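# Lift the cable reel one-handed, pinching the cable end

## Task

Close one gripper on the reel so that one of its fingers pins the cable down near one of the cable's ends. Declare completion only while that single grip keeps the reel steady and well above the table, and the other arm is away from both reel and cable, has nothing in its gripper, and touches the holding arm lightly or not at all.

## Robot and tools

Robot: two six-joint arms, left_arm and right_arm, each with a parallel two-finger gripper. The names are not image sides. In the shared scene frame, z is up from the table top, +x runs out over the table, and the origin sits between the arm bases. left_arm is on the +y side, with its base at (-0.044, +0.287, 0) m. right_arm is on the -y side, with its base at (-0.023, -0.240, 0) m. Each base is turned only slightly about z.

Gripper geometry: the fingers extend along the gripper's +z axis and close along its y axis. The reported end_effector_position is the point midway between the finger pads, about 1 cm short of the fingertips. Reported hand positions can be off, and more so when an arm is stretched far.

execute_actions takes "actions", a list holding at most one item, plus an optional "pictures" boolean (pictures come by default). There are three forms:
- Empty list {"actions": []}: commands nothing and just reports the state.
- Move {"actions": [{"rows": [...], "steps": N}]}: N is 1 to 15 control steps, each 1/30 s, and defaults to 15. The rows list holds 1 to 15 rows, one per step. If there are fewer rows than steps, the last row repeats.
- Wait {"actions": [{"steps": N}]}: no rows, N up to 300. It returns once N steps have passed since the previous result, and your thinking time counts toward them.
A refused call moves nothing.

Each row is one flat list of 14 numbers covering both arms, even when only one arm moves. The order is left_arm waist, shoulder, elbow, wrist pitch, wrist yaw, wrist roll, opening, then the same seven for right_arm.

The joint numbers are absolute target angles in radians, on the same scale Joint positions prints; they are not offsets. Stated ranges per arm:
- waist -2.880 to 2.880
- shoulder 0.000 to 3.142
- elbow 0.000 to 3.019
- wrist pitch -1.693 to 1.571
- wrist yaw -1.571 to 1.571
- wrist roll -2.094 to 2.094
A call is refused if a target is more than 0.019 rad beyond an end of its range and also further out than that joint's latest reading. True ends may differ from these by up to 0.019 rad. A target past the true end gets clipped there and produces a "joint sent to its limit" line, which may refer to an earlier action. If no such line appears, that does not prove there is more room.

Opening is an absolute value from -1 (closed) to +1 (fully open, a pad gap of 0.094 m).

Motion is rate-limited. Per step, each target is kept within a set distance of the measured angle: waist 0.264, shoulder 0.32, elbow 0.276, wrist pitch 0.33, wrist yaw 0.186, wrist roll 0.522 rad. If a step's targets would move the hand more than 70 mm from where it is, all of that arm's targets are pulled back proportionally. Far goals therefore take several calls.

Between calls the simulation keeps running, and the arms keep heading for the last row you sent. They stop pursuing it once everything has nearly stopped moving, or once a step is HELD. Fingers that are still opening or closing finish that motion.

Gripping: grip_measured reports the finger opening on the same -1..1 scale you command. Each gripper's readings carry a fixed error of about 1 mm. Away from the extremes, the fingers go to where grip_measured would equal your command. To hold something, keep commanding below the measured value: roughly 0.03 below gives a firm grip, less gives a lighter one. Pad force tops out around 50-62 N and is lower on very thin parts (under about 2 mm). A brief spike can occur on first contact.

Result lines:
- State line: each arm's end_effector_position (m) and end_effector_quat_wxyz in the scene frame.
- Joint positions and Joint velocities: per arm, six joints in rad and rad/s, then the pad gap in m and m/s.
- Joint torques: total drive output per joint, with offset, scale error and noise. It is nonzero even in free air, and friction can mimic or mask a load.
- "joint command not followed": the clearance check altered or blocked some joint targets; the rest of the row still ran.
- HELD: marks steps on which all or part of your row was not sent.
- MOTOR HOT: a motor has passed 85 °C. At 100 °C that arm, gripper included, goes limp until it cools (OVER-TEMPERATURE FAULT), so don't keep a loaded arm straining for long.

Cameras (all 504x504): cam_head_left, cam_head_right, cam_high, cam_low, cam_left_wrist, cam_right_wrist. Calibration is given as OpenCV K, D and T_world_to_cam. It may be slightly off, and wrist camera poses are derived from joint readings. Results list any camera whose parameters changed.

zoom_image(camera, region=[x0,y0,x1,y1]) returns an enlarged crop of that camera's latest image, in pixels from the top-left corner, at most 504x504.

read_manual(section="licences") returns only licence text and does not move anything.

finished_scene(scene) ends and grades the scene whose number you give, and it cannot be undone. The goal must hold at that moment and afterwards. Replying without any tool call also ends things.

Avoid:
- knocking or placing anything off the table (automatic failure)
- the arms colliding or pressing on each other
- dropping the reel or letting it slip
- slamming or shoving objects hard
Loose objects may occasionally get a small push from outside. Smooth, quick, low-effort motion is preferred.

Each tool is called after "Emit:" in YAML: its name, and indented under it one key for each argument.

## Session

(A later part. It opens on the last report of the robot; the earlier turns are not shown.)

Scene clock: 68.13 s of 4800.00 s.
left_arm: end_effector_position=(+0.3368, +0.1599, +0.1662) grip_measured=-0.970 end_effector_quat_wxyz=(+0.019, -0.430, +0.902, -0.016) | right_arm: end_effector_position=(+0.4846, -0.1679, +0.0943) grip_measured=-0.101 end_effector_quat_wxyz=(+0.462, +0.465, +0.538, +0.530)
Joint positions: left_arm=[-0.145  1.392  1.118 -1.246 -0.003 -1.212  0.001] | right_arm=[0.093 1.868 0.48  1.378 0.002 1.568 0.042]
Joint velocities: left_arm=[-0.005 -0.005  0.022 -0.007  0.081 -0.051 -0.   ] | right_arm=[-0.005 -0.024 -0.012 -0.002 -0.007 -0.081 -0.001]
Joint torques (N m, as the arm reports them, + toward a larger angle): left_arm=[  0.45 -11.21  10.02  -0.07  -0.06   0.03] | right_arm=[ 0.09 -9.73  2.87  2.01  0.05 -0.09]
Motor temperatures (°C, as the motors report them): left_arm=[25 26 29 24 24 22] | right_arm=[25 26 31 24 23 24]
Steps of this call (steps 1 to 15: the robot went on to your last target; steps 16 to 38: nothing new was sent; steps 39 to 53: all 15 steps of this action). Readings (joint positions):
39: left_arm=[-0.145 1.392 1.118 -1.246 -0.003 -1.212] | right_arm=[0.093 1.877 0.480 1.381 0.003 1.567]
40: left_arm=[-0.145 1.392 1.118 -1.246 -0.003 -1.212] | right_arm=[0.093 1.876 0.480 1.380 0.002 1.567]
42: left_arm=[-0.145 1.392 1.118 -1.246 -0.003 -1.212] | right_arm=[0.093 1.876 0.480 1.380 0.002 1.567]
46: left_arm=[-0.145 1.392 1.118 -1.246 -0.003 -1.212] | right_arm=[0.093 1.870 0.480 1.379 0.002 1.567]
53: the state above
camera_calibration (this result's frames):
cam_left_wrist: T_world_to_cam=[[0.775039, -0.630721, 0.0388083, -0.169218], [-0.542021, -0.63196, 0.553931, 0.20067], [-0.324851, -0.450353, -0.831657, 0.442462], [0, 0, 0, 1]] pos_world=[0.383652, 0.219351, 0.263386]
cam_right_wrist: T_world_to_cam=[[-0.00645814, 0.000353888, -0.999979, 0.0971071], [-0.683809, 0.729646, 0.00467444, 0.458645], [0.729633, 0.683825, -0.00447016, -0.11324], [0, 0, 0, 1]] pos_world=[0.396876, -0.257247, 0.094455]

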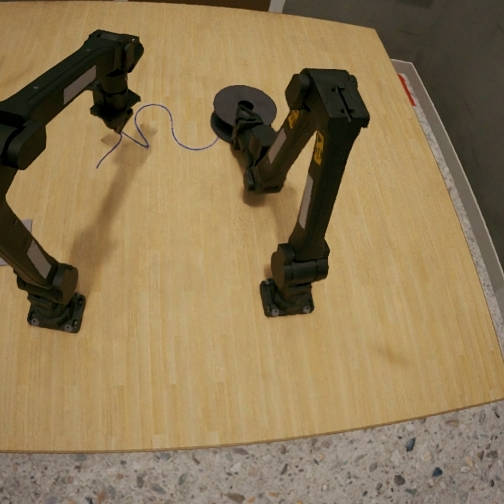

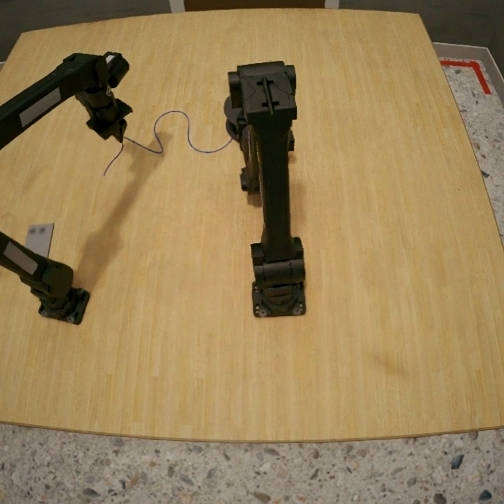

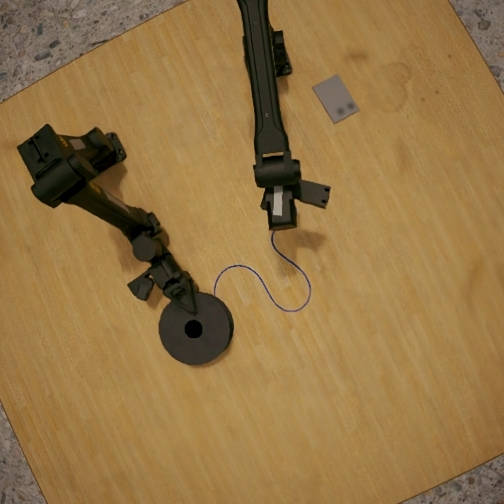

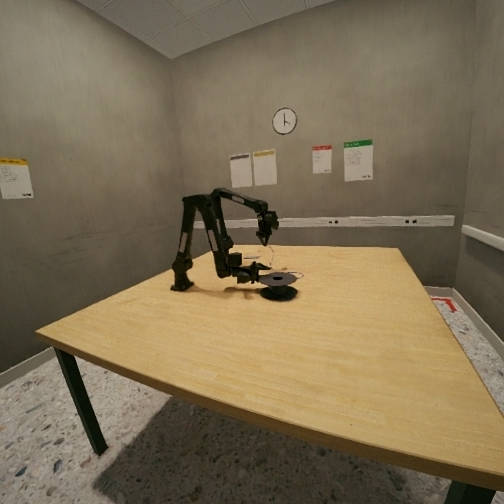

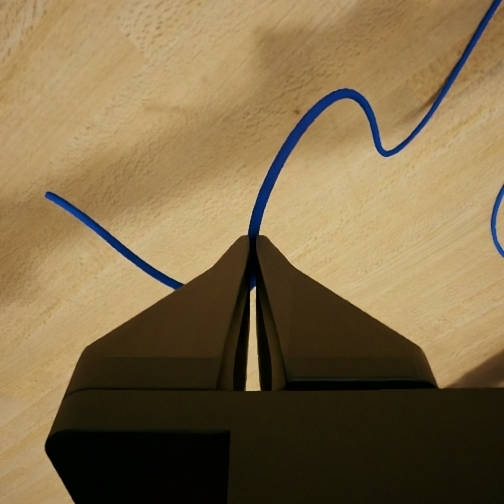

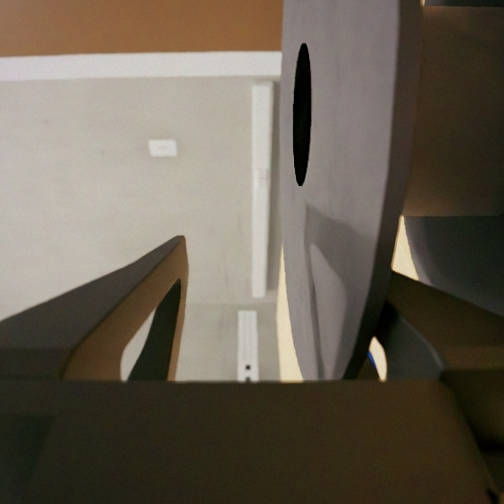

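Emit:
execute_actions:
  actions:
    - {"rows":[[-0.2,1.5,1.3,-1.3,0,-0.6,-1,0.08,1.85,0.485,1.39,0,1.571,-0.1],[-0.2,1.5,1.3,-1.3,0,-0.6,-1,0.08,1.85,0.485,1.39,0,1.571,-0.1],[-0.25,1.65,1.5,-1.36,0,0.0,-1,0.08,1.85,0.485,1.39,0,1.571,-0.1],[-0.25,1.65,1.5,-1.36,0,0.0,-1,0.08,1.85,0.485,1.39,0,1.571,-0.1],[-0.3,1.8,1.68,-1.4,0,0.6,-1,0.08,1.85,0.485,1.39,0,1.571,-0.1],[-0.3,1.8,1.68,-1.4,0,0.6,-1,0.08,1.85,0.485,1.39,0,1.571,-0.1],[-0.35,1.95,1.85,-1.42,0,1.3,-1,0.08,1.85,0.485,1.39,0,1.571,-0.1],[-0.35,1.95,1.85,-1.42,0,1.3,-1,0.08,1.85,0.485,1.39,0,1.571,-0.1],[-0.4,2.05,1.95,-1.42,0,2.0,-1,0.08,1.85,0.485,1.39,0,1.571,-0.1]],"steps":15}
  pictures: false

Emit:
execute_actions:
  actions:
    - {"steps":30}

Scene clock: 73.90 s of 4800.00 s.
left_arm: end_effector_position=(+0.4869, -0.0343, +0.1256) grip_measured=-0.971 end_effector_quat_wxyz=(-0.005, +0.189, +0.982, +0.003) | right_arm: end_effector_position=(+0.4846, -0.1679, +0.0943) grip_measured=-0.101 end_effector_quat_wxyz=(+0.462, +0.465, +0.538, +0.530)
Joint positions: left_arm=[-0.367  2.022  1.836 -1.397 -0.003 -0.164  0.001] | right_arm=[0.093 1.868 0.48  1.378 0.002 1.568 0.042]
Joint velocities: left_arm=[-0.484  1.128  1.37   0.002  0.007  2.747 -0.001] | right_arm=[-0.005  0.015 -0.017  0.007 -0.081 -0.037  0.   ]
Joint torques (N m, as the arm reports them, + toward a larger angle): left_arm=[  0.14 -27.52  12.54  -1.07   0.01  -0.02] | right_arm=[-0.78 -9.69  2.99  1.87 -0.03 -0.12]
Motor temperatures (°C, as the motors report them): left_arm=[25 26 30 24 24 22] | right_arm=[25 26 30 24 23 24]
Steps of this call (steps 1 to 15: the robot went on to your last target; steps 16 to 158: nothing new was sent; steps 159 to 173: all 15 steps of this action). Readings (joint positions):
159: left_arm=[-0.148 1.401 1.132 -1.261 -0.003 -1.128] | right_arm=[0.093 1.868 0.480 1.378 0.002 1.568]
160: left_arm=[-0.153 1.420 1.162 -1.279 -0.003 -1.029] | right_arm=[0.093 1.868 0.480 1.378 0.002 1.568]
162: left_arm=[-0.176 1.489 1.261 -1.315 -0.003 -0.883] | right_arm=[0.093 1.868 0.480 1.378 0.002 1.568]
166: left_arm=[-0.241 1.681 1.485 -1.357 -0.003 -0.653] | right_arm=[0.093 1.868 0.480 1.378 0.002 1.568]
173: the state above

Scene clock: 74.90 s of 4800.00 s.
left_arm: end_effector_position=(+0.4870, -0.0664, +0.1324) grip_measured=-0.971 end_effector_quat_wxyz=(+0.005, +0.956, +0.292, +0.005) | right_arm: end_effector_position=(+0.4846, -0.1679, +0.0943) grip_measured=-0.101 end_effector_quat_wxyz=(+0.462, +0.465, +0.538, +0.530)
Joint positions: left_arm=[-0.41   2.051  1.901 -1.408 -0.002  1.962  0.001] | right_arm=[0.093 1.868 0.48  1.378 0.002 1.568 0.042]
Joint velocities: left_arm=[ 0.005 -0.015  0.012 -0.007  0.051  0.198 -0.   ] | right_arm=[-0.005  0.005  0.007 -0.007 -0.066 -0.007  0.   ]
Joint torques (N m, as the arm reports them, + toward a larger angle): left_arm=[  1.36 -24.6   14.45  -0.51   0.1    0.04] | right_arm=[ -0.33 -10.12   3.03   1.8    0.    -0.18]
Motor temperatures (°C, as the motors report them): left_arm=[25 27 30 24 24 22] | right_arm=[25 26 30 24 23 24]
Steps of this call (steps 1 to 30: the robot went on to your last target). Readings (joint positions):
1: left_arm=[-0.382 2.052 1.872 -1.397 -0.003 -0.065] | right_arm=[0.093 1.868 0.480 1.378 0.002 1.568]
2: left_arm=[-0.395 2.070 1.889 -1.397 -0.002 0.035] | right_arm=[0.093 1.868 0.480 1.378 0.002 1.568]
4: left_arm=[-0.414 2.078 1.891 -1.401 -0.002 0.234] | right_arm=[0.093 1.868 0.480 1.378 0.002 1.568]
8: left_arm=[-0.420 2.067 1.893 -1.407 -0.002 0.632] | right_arm=[0.093 1.868 0.480 1.378 0.002 1.568]
30: the state above
camera_calibration (this result's frames):
cam_left_wrist: T_world_to_cam=[[-0.556641, 0.830528, -0.019364, 0.326215], [0.672242, 0.464004, 0.57688, -0.363851], [0.4881, 0.308098, -0.816599, 0.0136975], [0, 0, 0, 1]] pos_world=[0.419495, -0.106322, 0.227401]
cam_right_wrist: T_world_to_cam=[[-0.00645814, 0.000353888, -0.999979, 0.0971071], [-0.683809, 0.729646, 0.00467444, 0.458645], [0.729633, 0.683825, -0.00447016, -0.11324], [0, 0, 0, 1]] pos_world=[0.396876, -0.257247, 0.094455]

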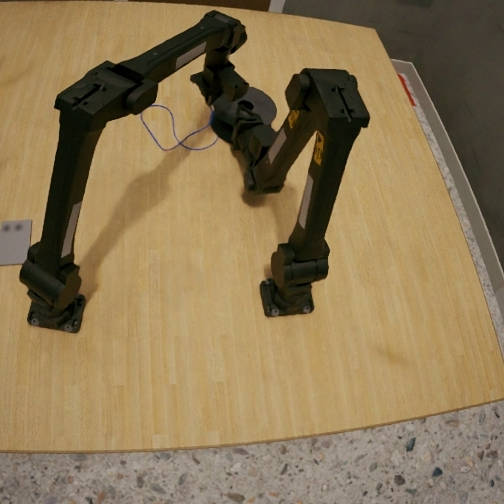

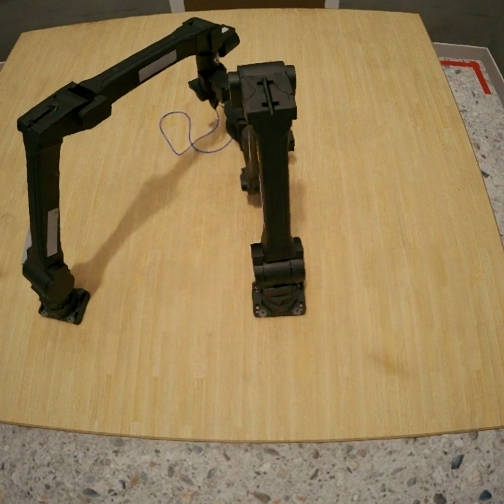

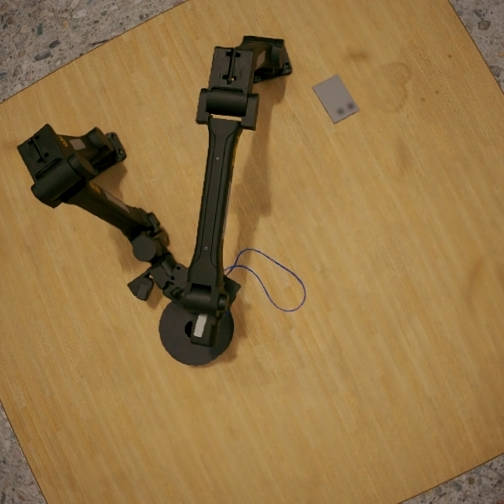

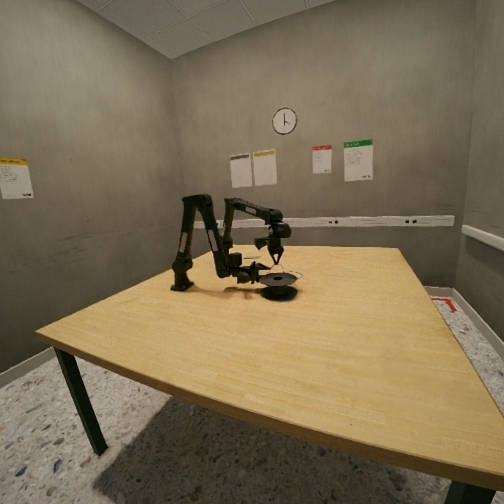

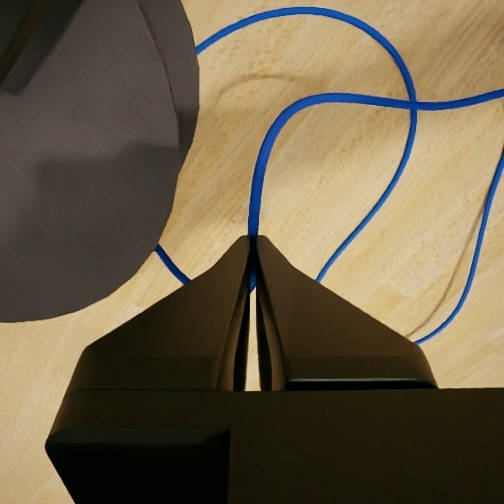

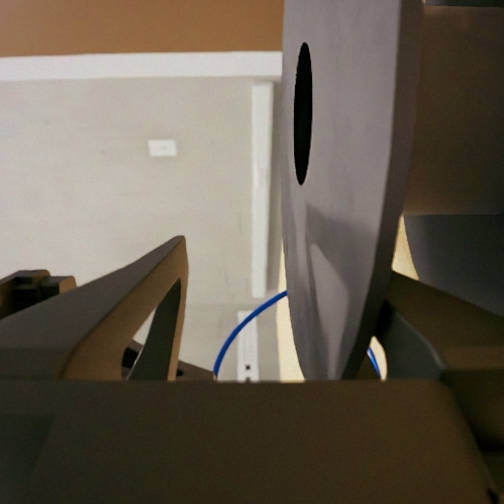

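Emit:
execute_actions:
  actions:
    - {"rows":[[-0.4,2.05,2.06,-1.52,0,2.0,-1,0.08,1.85,0.485,1.39,0,1.571,-0.1],[-0.4,2.05,2.06,-1.52,0,2.0,-1,0.08,1.85,0.485,1.39,0,1.571,-0.1],[-0.4,2.05,2.06,-1.52,0,2.0,-1,0.08,1.85,0.485,1.39,0,1.571,-0.1],[-0.4,2.05,2.06,-1.52,0,2.0,-1,0.08,1.85,0.485,1.39,0,1.571,-0.1],[-0.4,2.05,2.06,-1.52,0,2.0,-1,0.08,1.85,0.485,1.39,0,1.571,-0.1],[-0.4,2.05,2.06,-1.52,0,2.0,-1,0.08,1.85,0.485,1.39,0,1.571,-0.1],[-0.4,2.05,2.06,-1.52,0,2.0,-1,0.08,1.85,0.485,1.39,0,1.571,-0.1],[-0.43,2.05,2.06,-1.52,0,2.0,-1,0.08,1.85,0.485,1.39,0,1.571,-0.1],[-0.46,2.05,2.06,-1.52,0,2.0,-1,0.08,1.85,0.485,1.39,0,1.571,-0.1],[-0.49,2.05,2.06,-1.52,0,2.0,-1,0.08,1.85,0.485,1.39,0,1.571,-0.1]],"steps":15}

Emit:
zoom_image:
  camera: "cam_low"
  region: [210,200,320,310]

Scene clock: 78.63 s of 4800.00 s.
left_arm: end_effector_position=(+0.4725, -0.1005, +0.1852) grip_measured=-0.971 end_effector_quat_wxyz=(+0.017, +0.967, +0.253, +0.015) | right_arm: end_effector_position=(+0.4846, -0.1679, +0.0943) grip_measured=-0.101 end_effector_quat_wxyz=(+0.462, +0.465, +0.538, +0.530)
Joint positions: left_arm=[-0.467  2.038  2.019 -1.507 -0.002  1.988  0.001] | right_arm=[0.093 1.868 0.48  1.378 0.002 1.568 0.042]
Joint velocities: left_arm=[-0.347  0.005  0.002 -0.012  0.037  0.022  0.001] | right_arm=[-0.015 -0.024 -0.002 -0.002 -0.139 -0.051  0.   ]
Joint torques (N m, as the arm reports them, + toward a larger angle): left_arm=[  0.08 -23.27  13.86  -0.44   0.11   0.06] | right_arm=[-0.03 -9.34  3.08  1.86  0.04 -0.11]
Motor temperatures (°C, as the motors report them): left_arm=[25 28 31 24 24 22] | right_arm=[25 26 29 24 23 24]
Steps of this call (steps 1 to 30: the robot went on to your last target; steps 31 to 97: nothing new was sent; steps 98 to 112: all 15 steps of this action). Readings (joint positions):
98: left_arm=[-0.410 2.053 1.917 -1.432 -0.002 1.987] | right_arm=[0.093 1.868 0.480 1.378 0.002 1.568]
99: left_arm=[-0.410 2.060 1.939 -1.464 -0.002 1.987] | right_arm=[0.093 1.868 0.480 1.378 0.002 1.568]
101: left_arm=[-0.410 2.061 1.978 -1.493 -0.002 1.987] | right_arm=[0.093 1.868 0.480 1.378 0.002 1.568]
105: left_arm=[-0.411 2.046 2.017 -1.504 -0.002 1.987] | right_arm=[0.093 1.868 0.480 1.378 0.002 1.568]
112: the state above
camera_calibration (this result's frames):
cam_left_wrist: T_world_to_cam=[[-0.485904, 0.872727, -0.0473889, 0.323475], [0.693501, 0.417981, 0.586811, -0.385267], [0.531934, 0.25227, -0.808336, 0.0466104], [0, 0, 0, 1]] pos_world=[0.399567, -0.133029, 0.279085]
cam_right_wrist: T_world_to_cam=[[-0.00645814, 0.000353888, -0.999979, 0.0971071], [-0.683809, 0.729646, 0.00467444, 0.458645], [0.729633, 0.683825, -0.00447016, -0.11324], [0, 0, 0, 1]] pos_world=[0.396876, -0.257247, 0.094455]

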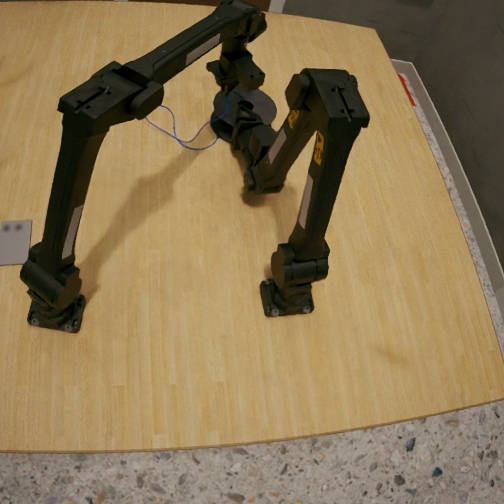

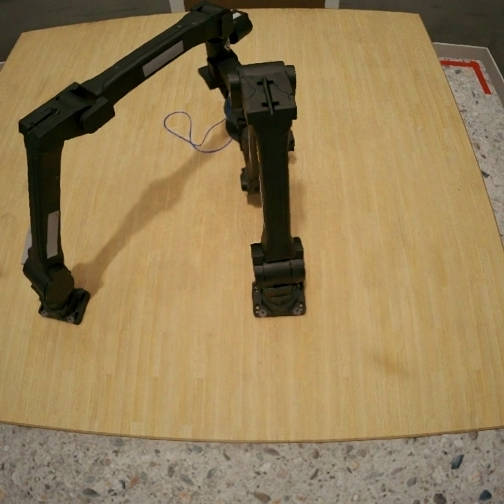

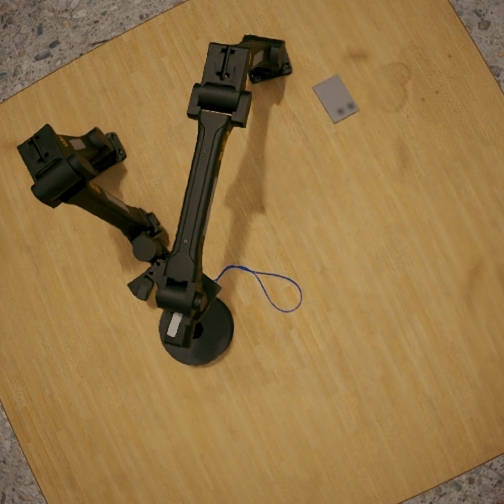

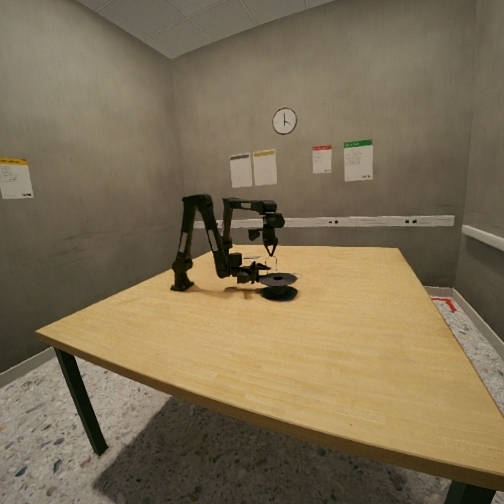

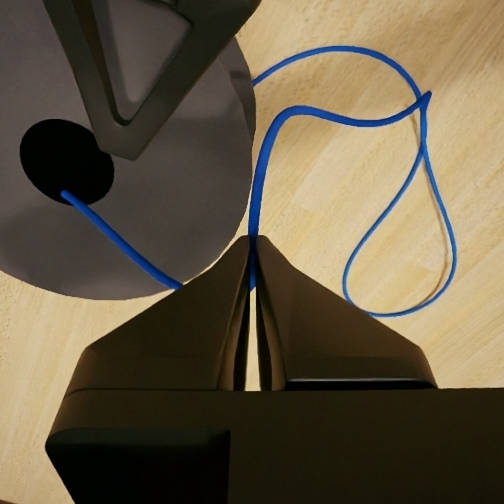

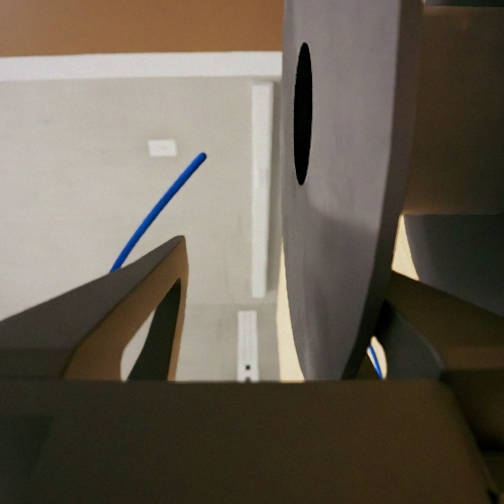

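Region (210, 200, 320, 310) of cam_low's 504x504 image, scaled by 4.582, with more detail than that image has.

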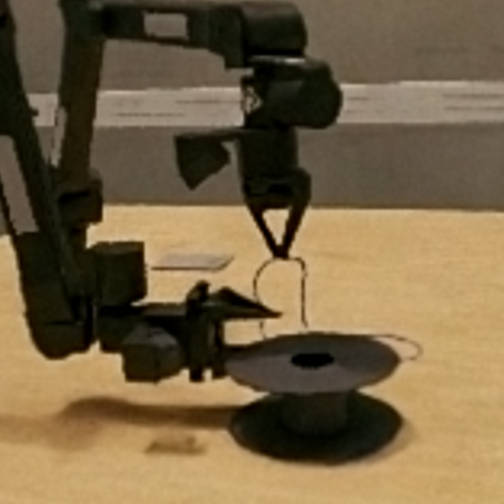

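Emit:
execute_actions:
  actions:
    - {"rows":[[-0.5,1.98,1.97,-1.52,0,2.0,-1,0.08,1.85,0.485,1.39,0,1.571,-0.1],[-0.5,1.96,1.93,-1.52,0,2.0,-1,0.08,1.85,0.485,1.39,0,1.571,-0.1],[-0.5,1.96,1.93,-1.52,0,2.0,-1,0.08,1.85,0.485,1.39,0,1.571,-0.1],[-0.5,1.96,1.93,-1.52,0,2.0,-1,0.08,1.85,0.485,1.39,0,1.571,-0.1],[-0.5,1.96,1.93,-1.52,0,2.0,-1,0.08,1.85,0.485,1.39,0,1.571,-0.1],[-0.5,1.96,1.93,-1.52,0,2.0,-1,0.08,1.85,0.485,1.39,0,1.571,-0.1],[-0.5,1.97,1.91,-1.48,0,2.0,-1,0.08,1.85,0.485,1.39,0,1.571,-0.1],[-0.5,1.98,1.89,-1.44,0,2.0,-1,0.08,1.85,0.485,1.39,0,1.571,-0.1],[-0.5,1.99,1.875,-1.4,0,2.0,-1,0.08,1.85,0.485,1.39,0,1.571,-0.1]],"steps":15}

Scene clock: 81.47 s of 4800.00 s.
left_arm: end_effector_position=(+0.4465, -0.1077, +0.1780) grip_measured=-0.971 end_effector_quat_wxyz=(+0.029, +0.971, +0.236, +0.023) | right_arm: end_effector_position=(+0.4846, -0.1679, +0.0943) grip_measured=-0.101 end_effector_quat_wxyz=(+0.462, +0.465, +0.538, +0.530)
Joint positions: left_arm=[-0.501  1.967  1.887 -1.416 -0.002  1.988  0.001] | right_arm=[0.093 1.868 0.48  1.378 0.002 1.568 0.042]
Joint velocities: left_arm=[ 0.005  0.044 -0.042  0.012  0.007  0.007 -0.001] | right_arm=[-0.005  0.005  0.002  0.002 -0.051  0.066 -0.001]
Joint torques (N m, as the arm reports them, + toward a larger angle): left_arm=[  0.75 -21.71   9.56   0.78   0.1    0.01] | right_arm=[ -0.5  -10.07   3.06   2.05  -0.05  -0.1 ]
Motor temperatures (°C, as the motors report them): left_arm=[25 28 32 24 24 22] | right_arm=[25 26 29 24 23 24]
Steps of this call (steps 1 to 30: the robot went on to your last target; steps 31 to 70: nothing new was sent; steps 71 to 85: all 15 steps of this action). Readings (joint positions):
71: left_arm=[-0.501 2.033 2.012 -1.507 -0.002 1.988] | right_arm=[0.093 1.868 0.480 1.378 0.002 1.568]
72: left_arm=[-0.501 2.022 1.991 -1.507 -0.002 1.988] | right_arm=[0.093 1.868 0.480 1.378 0.002 1.568]
74: left_arm=[-0.501 1.995 1.948 -1.510 -0.002 1.988] | right_arm=[0.093 1.868 0.480 1.378 0.002 1.568]
78: left_arm=[-0.501 1.968 1.929 -1.493 -0.002 1.988] | right_arm=[0.093 1.868 0.480 1.378 0.002 1.568]
85: the state above
camera_calibration (this result's frames):
cam_left_wrist: T_world_to_cam=[[-0.454225, 0.887738, -0.0748426, 0.309126], [0.693546, 0.405088, 0.595734, -0.362958], [0.559173, 0.21869, -0.799688, 0.0391082], [0, 0, 0, 1]] pos_world=[0.370272, -0.135945, 0.270636]
cam_right_wrist: T_world_to_cam=[[-0.00645814, 0.000353888, -0.999979, 0.0971071], [-0.683809, 0.729646, 0.00467444, 0.458645], [0.729633, 0.683825, -0.00447016, -0.11324], [0, 0, 0, 1]] pos_world=[0.396876, -0.257247, 0.094455]

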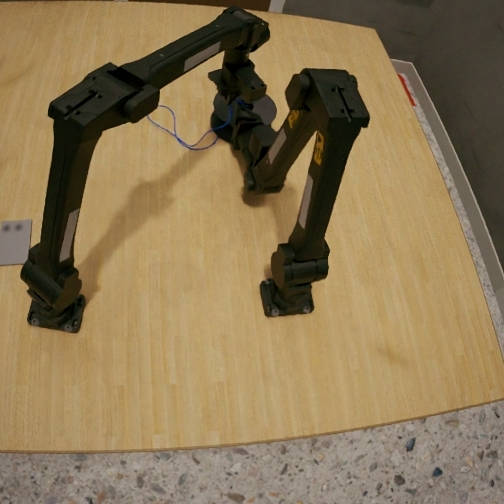

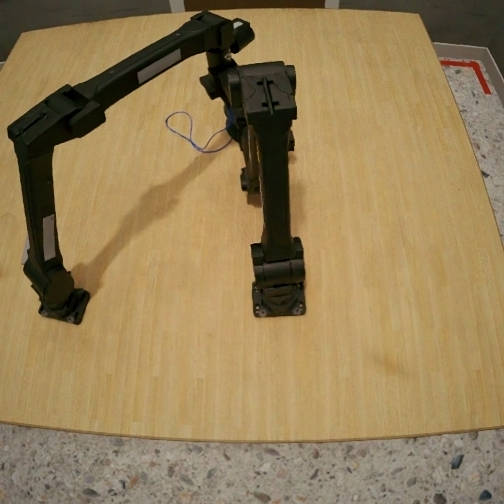

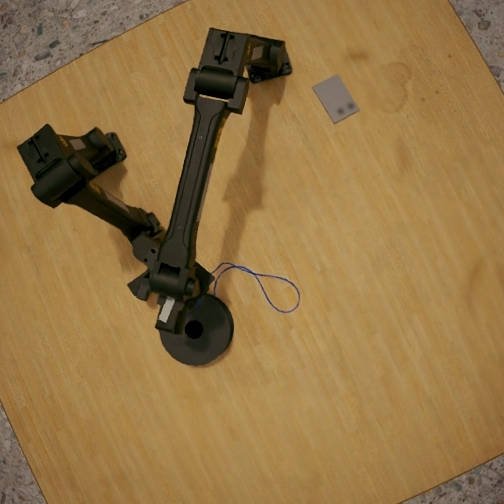

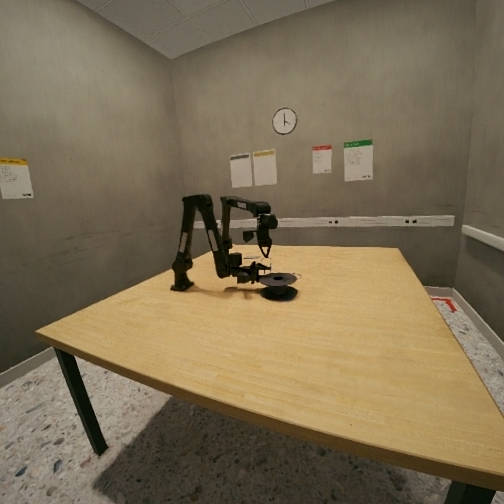

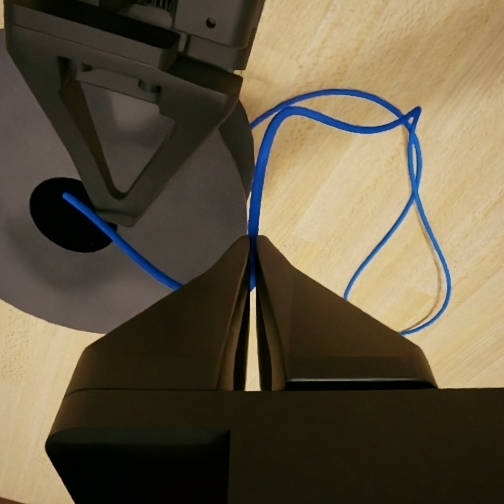

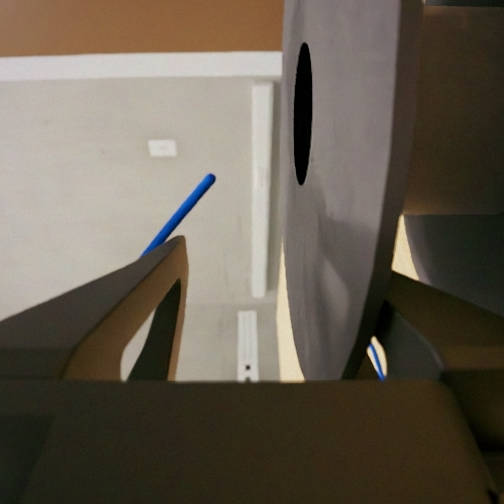

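Emit:
execute_actions:
  actions:
    - {"rows":[[-0.5,2.0,1.86,-1.38,0,2.0,-1,0.08,1.85,0.485,1.39,0,1.571,-0.1],[-0.5,2.01,1.845,-1.36,0,2.0,-1,0.08,1.85,0.485,1.39,0,1.571,-0.1],[-0.5,2.02,1.83,-1.34,0,2.0,-1,0.08,1.85,0.485,1.39,0,1.571,-0.1]],"steps":15}

Scene clock: 83.33 s of 4800.00 s.
left_arm: end_effector_position=(+0.4481, -0.1090, +0.1366) grip_measured=-0.971 end_effector_quat_wxyz=(+0.019, +0.971, +0.236, +0.016) | right_arm: end_effector_position=(+0.4846, -0.1679, +0.0943) grip_measured=-0.101 end_effector_quat_wxyz=(+0.462, +0.465, +0.538, +0.530)
Joint positions: left_arm=[-0.501  2.005  1.838 -1.354 -0.002  1.988  0.001] | right_arm=[0.093 1.868 0.48  1.378 0.002 1.568 0.042]
Joint velocities: left_arm=[-0.015 -0.005  0.007 -0.007 -0.022  0.051 -0.   ] | right_arm=[ 0.005 -0.005 -0.007 -0.007 -0.007 -0.007 -0.001]
Joint torques (N m, as the arm reports them, + toward a larger angle): left_arm=[  0.68 -22.4    9.33   0.61   0.1    0.01] | right_arm=[-0.37 -9.72  3.02  1.97 -0.02 -0.13]
Motor temperatures (°C, as the motors report them): left_arm=[25 28 31 24 24 22] | right_arm=[25 26 28 24 23 24]
Steps of this call (steps 1 to 15: the robot went on to your last target; steps 16 to 41: nothing new was sent; steps 42 to 56: all 15 steps of this action). Readings (joint positions):
42: left_arm=[-0.501 1.970 1.883 -1.409 -0.002 1.988] | right_arm=[0.093 1.868 0.480 1.378 0.002 1.568]
43: left_arm=[-0.501 1.970 1.878 -1.398 -0.002 1.988] | right_arm=[0.093 1.868 0.480 1.378 0.002 1.568]
45: left_arm=[-0.501 1.971 1.861 -1.370 -0.002 1.988] | right_arm=[0.093 1.868 0.480 1.378 0.002 1.568]
49: left_arm=[-0.501 1.989 1.844 -1.356 -0.002 1.988] | right_arm=[0.093 1.868 0.480 1.378 0.002 1.568]
56: the state above
camera_calibration (this result's frames):
cam_left_wrist: T_world_to_cam=[[-0.455437, 0.888713, -0.0525996, 0.305565], [0.704813, 0.396029, 0.588557, -0.343968], [0.543889, 0.230978, -0.806743, 0.0145346], [0, 0, 0, 1]] pos_world=[0.373693, -0.138696, 0.230243]
cam_right_wrist: T_world_to_cam=[[-0.00645814, 0.000353888, -0.999979, 0.0971071], [-0.683809, 0.729646, 0.00467444, 0.458645], [0.729633, 0.683825, -0.00447016, -0.11324], [0, 0, 0, 1]] pos_world=[0.396876, -0.257247, 0.094455]

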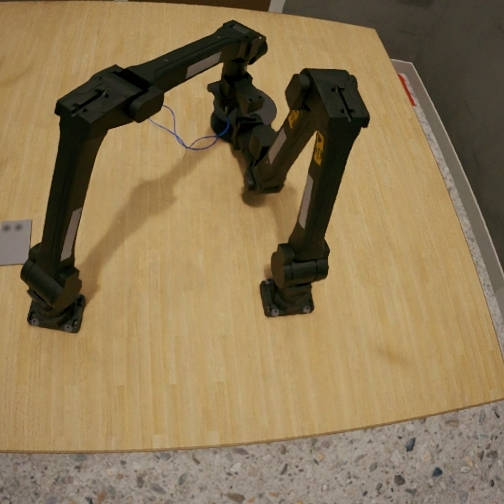

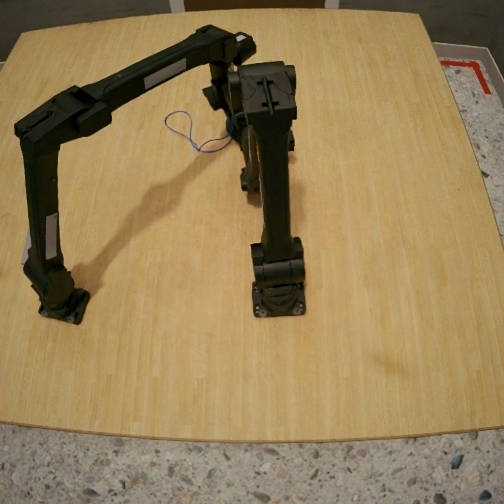

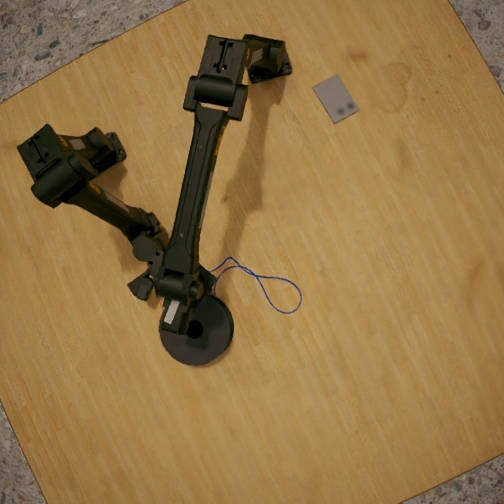

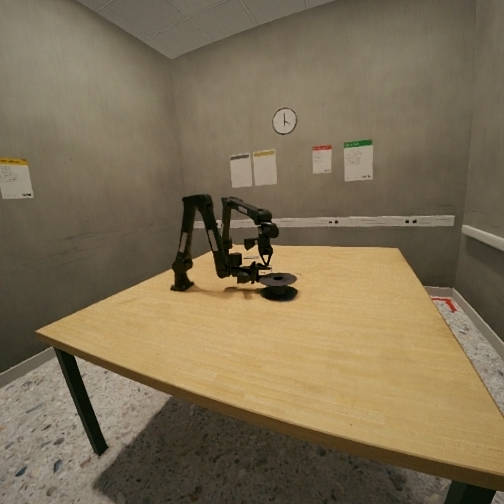

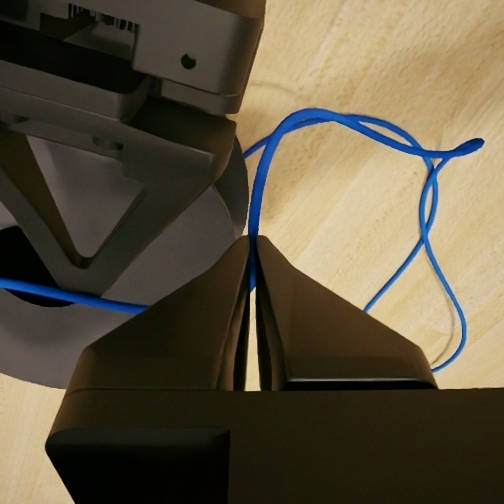

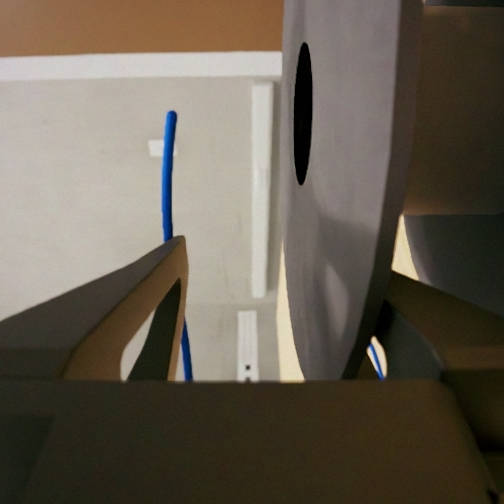

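Emit:
execute_actions:
  actions:
    - {"rows":[[-0.47,2.02,1.83,-1.34,0,2.0,-1,0.08,1.85,0.485,1.39,0,1.571,-0.1],[-0.45,2.02,1.83,-1.34,0,2.0,-1,0.08,1.85,0.485,1.39,0,1.571,-0.1],[-0.45,2.02,1.83,-1.34,0,2.0,-1,0.08,1.85,0.485,1.39,0,1.571,-0.1],[-0.45,2.02,1.83,-1.34,0,2.0,-1,0.08,1.85,0.485,1.39,0,1.571,-0.1],[-0.45,2.02,1.83,-1.34,0,2.0,-1,0.08,1.85,0.485,1.39,0,1.571,-0.1],[-0.45,2.03,1.81,-1.31,0,2.05,-1,0.08,1.85,0.485,1.39,0,1.571,-0.1],[-0.45,2.03,1.79,-1.29,0,2.05,-1,0.08,1.85,0.485,1.39,0,1.571,-0.1],[-0.45,2.035,1.775,-1.27,0,2.05,-1,0.08,1.85,0.485,1.39,0,1.571,-0.1]],"steps":15}

Scene clock: 85.77 s of 4800.00 s.
left_arm: end_effector_position=(+0.4670, -0.0826, +0.1086) grip_measured=-0.971 end_effector_quat_wxyz=(+0.019, +0.971, +0.240, +0.017) | right_arm: end_effector_position=(+0.4846, -0.1679, +0.0943) grip_measured=-0.101 end_effector_quat_wxyz=(+0.462, +0.465, +0.538, +0.530)
Joint positions: left_arm=[-0.449  2.017  1.783 -1.286 -0.001  2.032  0.001] | right_arm=[0.093 1.868 0.48  1.378 0.002 1.568 0.042]
Joint velocities: left_arm=[ 0.005  0.024  0.012  0.012 -0.022 -0.037 -0.001] | right_arm=[-0.015 -0.005 -0.007  0.012 -0.007 -0.007  0.001]
Joint torques (N m, as the arm reports them, + toward a larger angle): left_arm=[  0.25 -22.33   9.21   0.65   0.08   0.  ] | right_arm=[ 0.05 -9.66  2.88  1.96 -0.02 -0.11]
Motor temperatures (°C, as the motors report them): left_arm=[25 29 31 24 24 22] | right_arm=[25 26 28 24 23 24]
Steps of this call (steps 1 to 15: the robot went on to your last target; steps 16 to 58: nothing new was sent; steps 59 to 73: all 15 steps of this action). Readings (joint positions):
59: left_arm=[-0.499 2.005 1.838 -1.354 -0.002 1.988] | right_arm=[0.093 1.868 0.480 1.378 0.002 1.568]
60: left_arm=[-0.497 2.005 1.838 -1.354 -0.001 1.988] | right_arm=[0.093 1.868 0.480 1.378 0.002 1.568]
62: left_arm=[-0.489 2.005 1.838 -1.354 -0.001 1.988] | right_arm=[0.093 1.868 0.480 1.378 0.002 1.568]
66: left_arm=[-0.464 2.005 1.819 -1.315 -0.001 2.011] | right_arm=[0.093 1.868 0.480 1.378 0.002 1.568]
73: the state above
camera_calibration (this result's frames):
cam_left_wrist: T_world_to_cam=[[-0.46215, 0.88525, -0.0524368, 0.292063], [0.700774, 0.4008, 0.590148, -0.349102], [0.543446, 0.235991, -0.80559, -0.0239795], [0, 0, 0, 1]] pos_world=[0.39265, -0.11297, 0.202019]
cam_right_wrist: T_world_to_cam=[[-0.00645814, 0.000353888, -0.999979, 0.0971071], [-0.683809, 0.729646, 0.00467444, 0.458645], [0.729633, 0.683825, -0.00447016, -0.11324], [0, 0, 0, 1]] pos_world=[0.396876, -0.257247, 0.094455]

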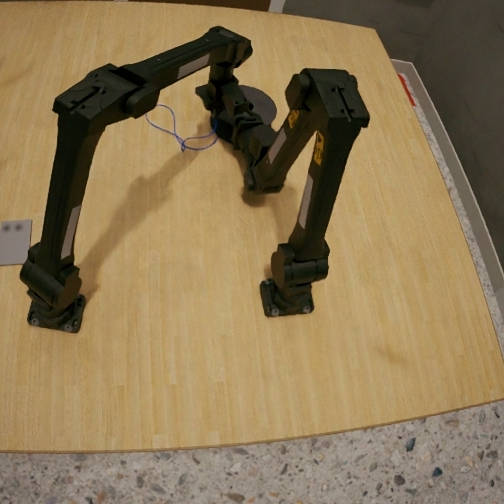

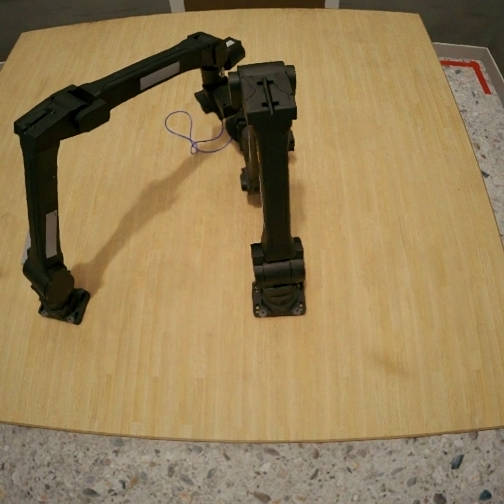

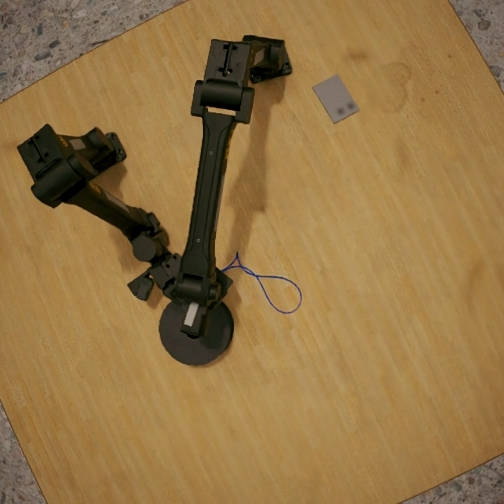

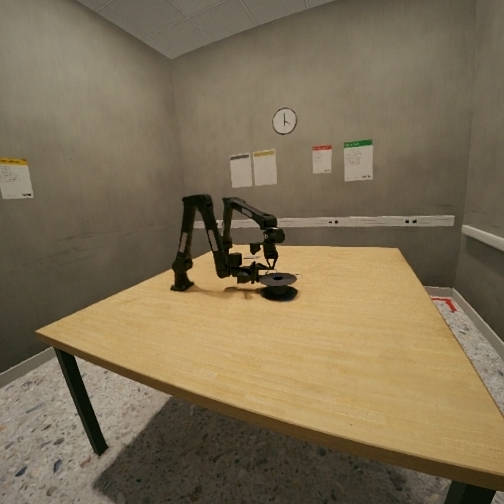

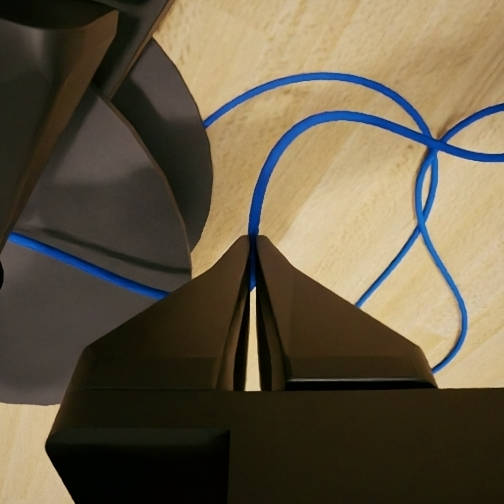

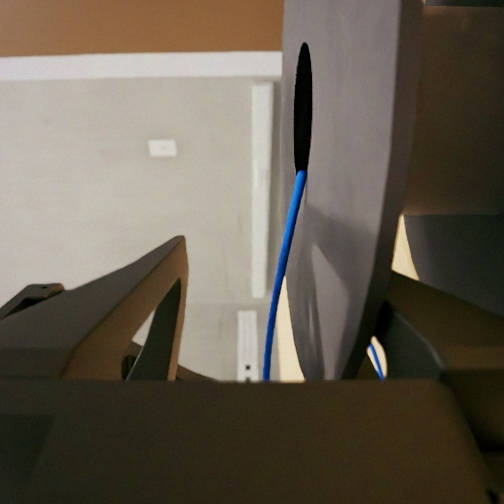

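Emit:
execute_actions:
  actions:
    - {"rows":[[-0.465,2.03,1.77,-1.27,0,2.05,-1,0.08,1.85,0.485,1.39,0,1.571,-0.1],[-0.465,2.03,1.77,-1.27,0,2.05,-1,0.08,1.85,0.485,1.39,0,1.571,-0.1],[-0.48,2.02,1.765,-1.27,0,2.05,-1,0.08,1.85,0.485,1.39,0,1.571,-0.1],[-0.48,2.02,1.765,-1.27,0,2.05,-1,0.08,1.85,0.485,1.39,0,1.571,-0.1],[-0.5,2.01,1.76,-1.27,0,2.05,-1,0.08,1.85,0.485,1.39,0,1.571,-0.1],[-0.5,2.01,1.76,-1.27,0,2.05,-1,0.08,1.85,0.485,1.39,0,1.571,-0.1],[-0.515,2.0,1.755,-1.27,0,2.05,-1,0.08,1.85,0.485,1.39,0,1.571,-0.1]],"steps":15}

Scene clock: 88.63 s of 4800.00 s.
left_arm: end_effector_position=(+0.4408, -0.1094, +0.1072) grip_measured=-0.971 end_effector_quat_wxyz=(+0.016, +0.978, +0.207, +0.016) | right_arm: end_effector_position=(+0.4838, -0.1704, +0.0934) grip_measured=-0.101 end_effector_quat_wxyz=(+0.462, +0.468, +0.537, +0.529)
Joint positions: left_arm=[-0.509  2.009  1.767 -1.282 -0.005  2.038  0.001] | right_arm=[0.088 1.868 0.477 1.378 0.003 1.569 0.042]
Joint velocities: left_arm=[-0.034 -0.034 -0.002 -0.012  0.125  0.022  0.001] | right_arm=[-0.024 -0.005 -0.002 -0.017 -0.095 -0.007 -0.   ]
Joint torques (N m, as the arm reports them, + toward a larger angle): left_arm=[  0.37 -24.34   8.8    0.61   0.21   0.03] | right_arm=[ 0.6  -9.32  3.28  1.94 -0.04 -0.17]
Motor temperatures (°C, as the motors report them): left_arm=[25 29 31 24 24 22] | right_arm=[25 26 28 24 23 24]
Steps of this call (steps 1 to 15: the robot went on to your last target; steps 16 to 71: nothing new was sent; steps 72 to 86: all 15 steps of this action). Readings (joint positions):
72: left_arm=[-0.449 2.018 1.783 -1.283 -0.001 2.037] | right_arm=[0.093 1.868 0.480 1.378 0.002 1.568]
73: left_arm=[-0.449 2.018 1.783 -1.283 -0.001 2.037] | right_arm=[0.093 1.868 0.480 1.378 0.002 1.568]
75: left_arm=[-0.452 2.018 1.782 -1.283 -0.001 2.037] | right_arm=[0.093 1.868 0.480 1.378 0.002 1.568]
79: left_arm=[-0.473 2.016 1.771 -1.282 -0.001 2.038] | right_arm=[0.093 1.868 0.480 1.378 0.002 1.568]
86: the state above
camera_calibration (this result's frames):
cam_left_wrist: T_world_to_cam=[[-0.403001, 0.914035, -0.0461589, 0.279967], [0.726348, 0.350119, 0.591469, -0.336126], [0.556785, 0.204835, -0.805005, -0.0138626], [0, 0, 0, 1]] pos_world=[0.36469, -0.135376, 0.200572]
cam_right_wrist: T_world_to_cam=[[-0.00963185, 0.00108917, -0.999953, 0.0978007], [-0.679873, 0.733293, 0.00734746, 0.458371], [0.733266, 0.679912, -0.00632247, -0.113198], [0, 0, 0, 1]] pos_world=[0.39558, -0.259262, 0.0937126]

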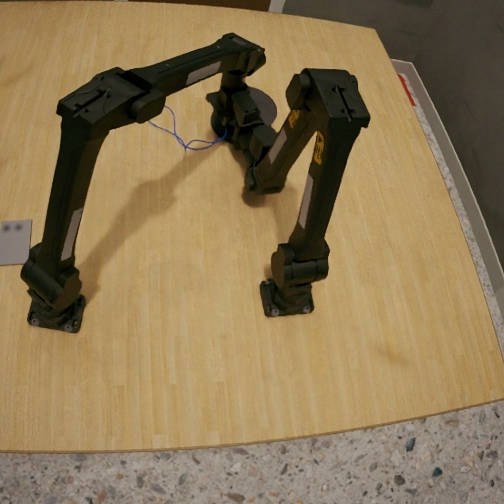

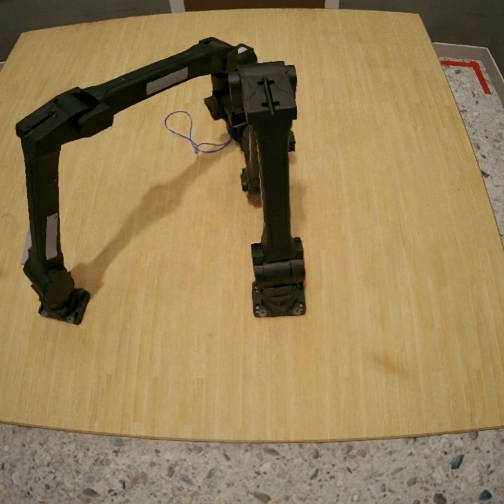

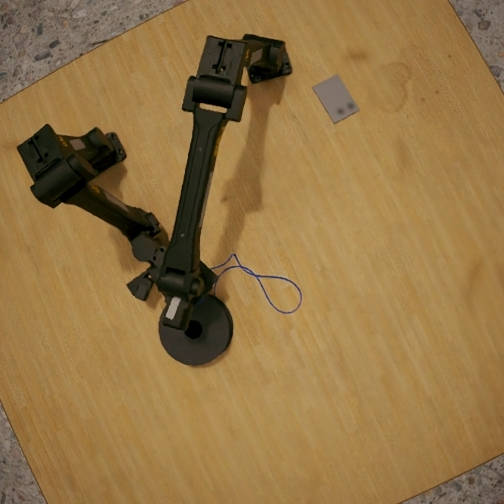

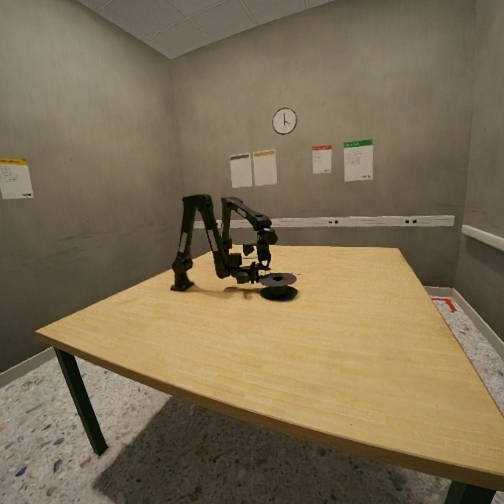

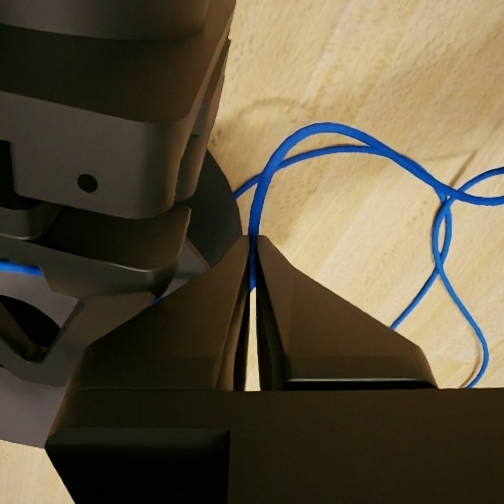

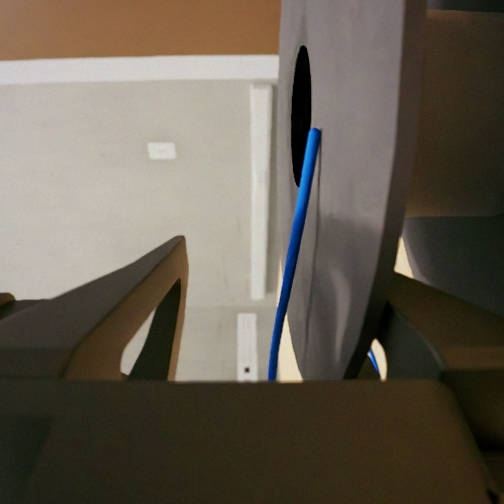

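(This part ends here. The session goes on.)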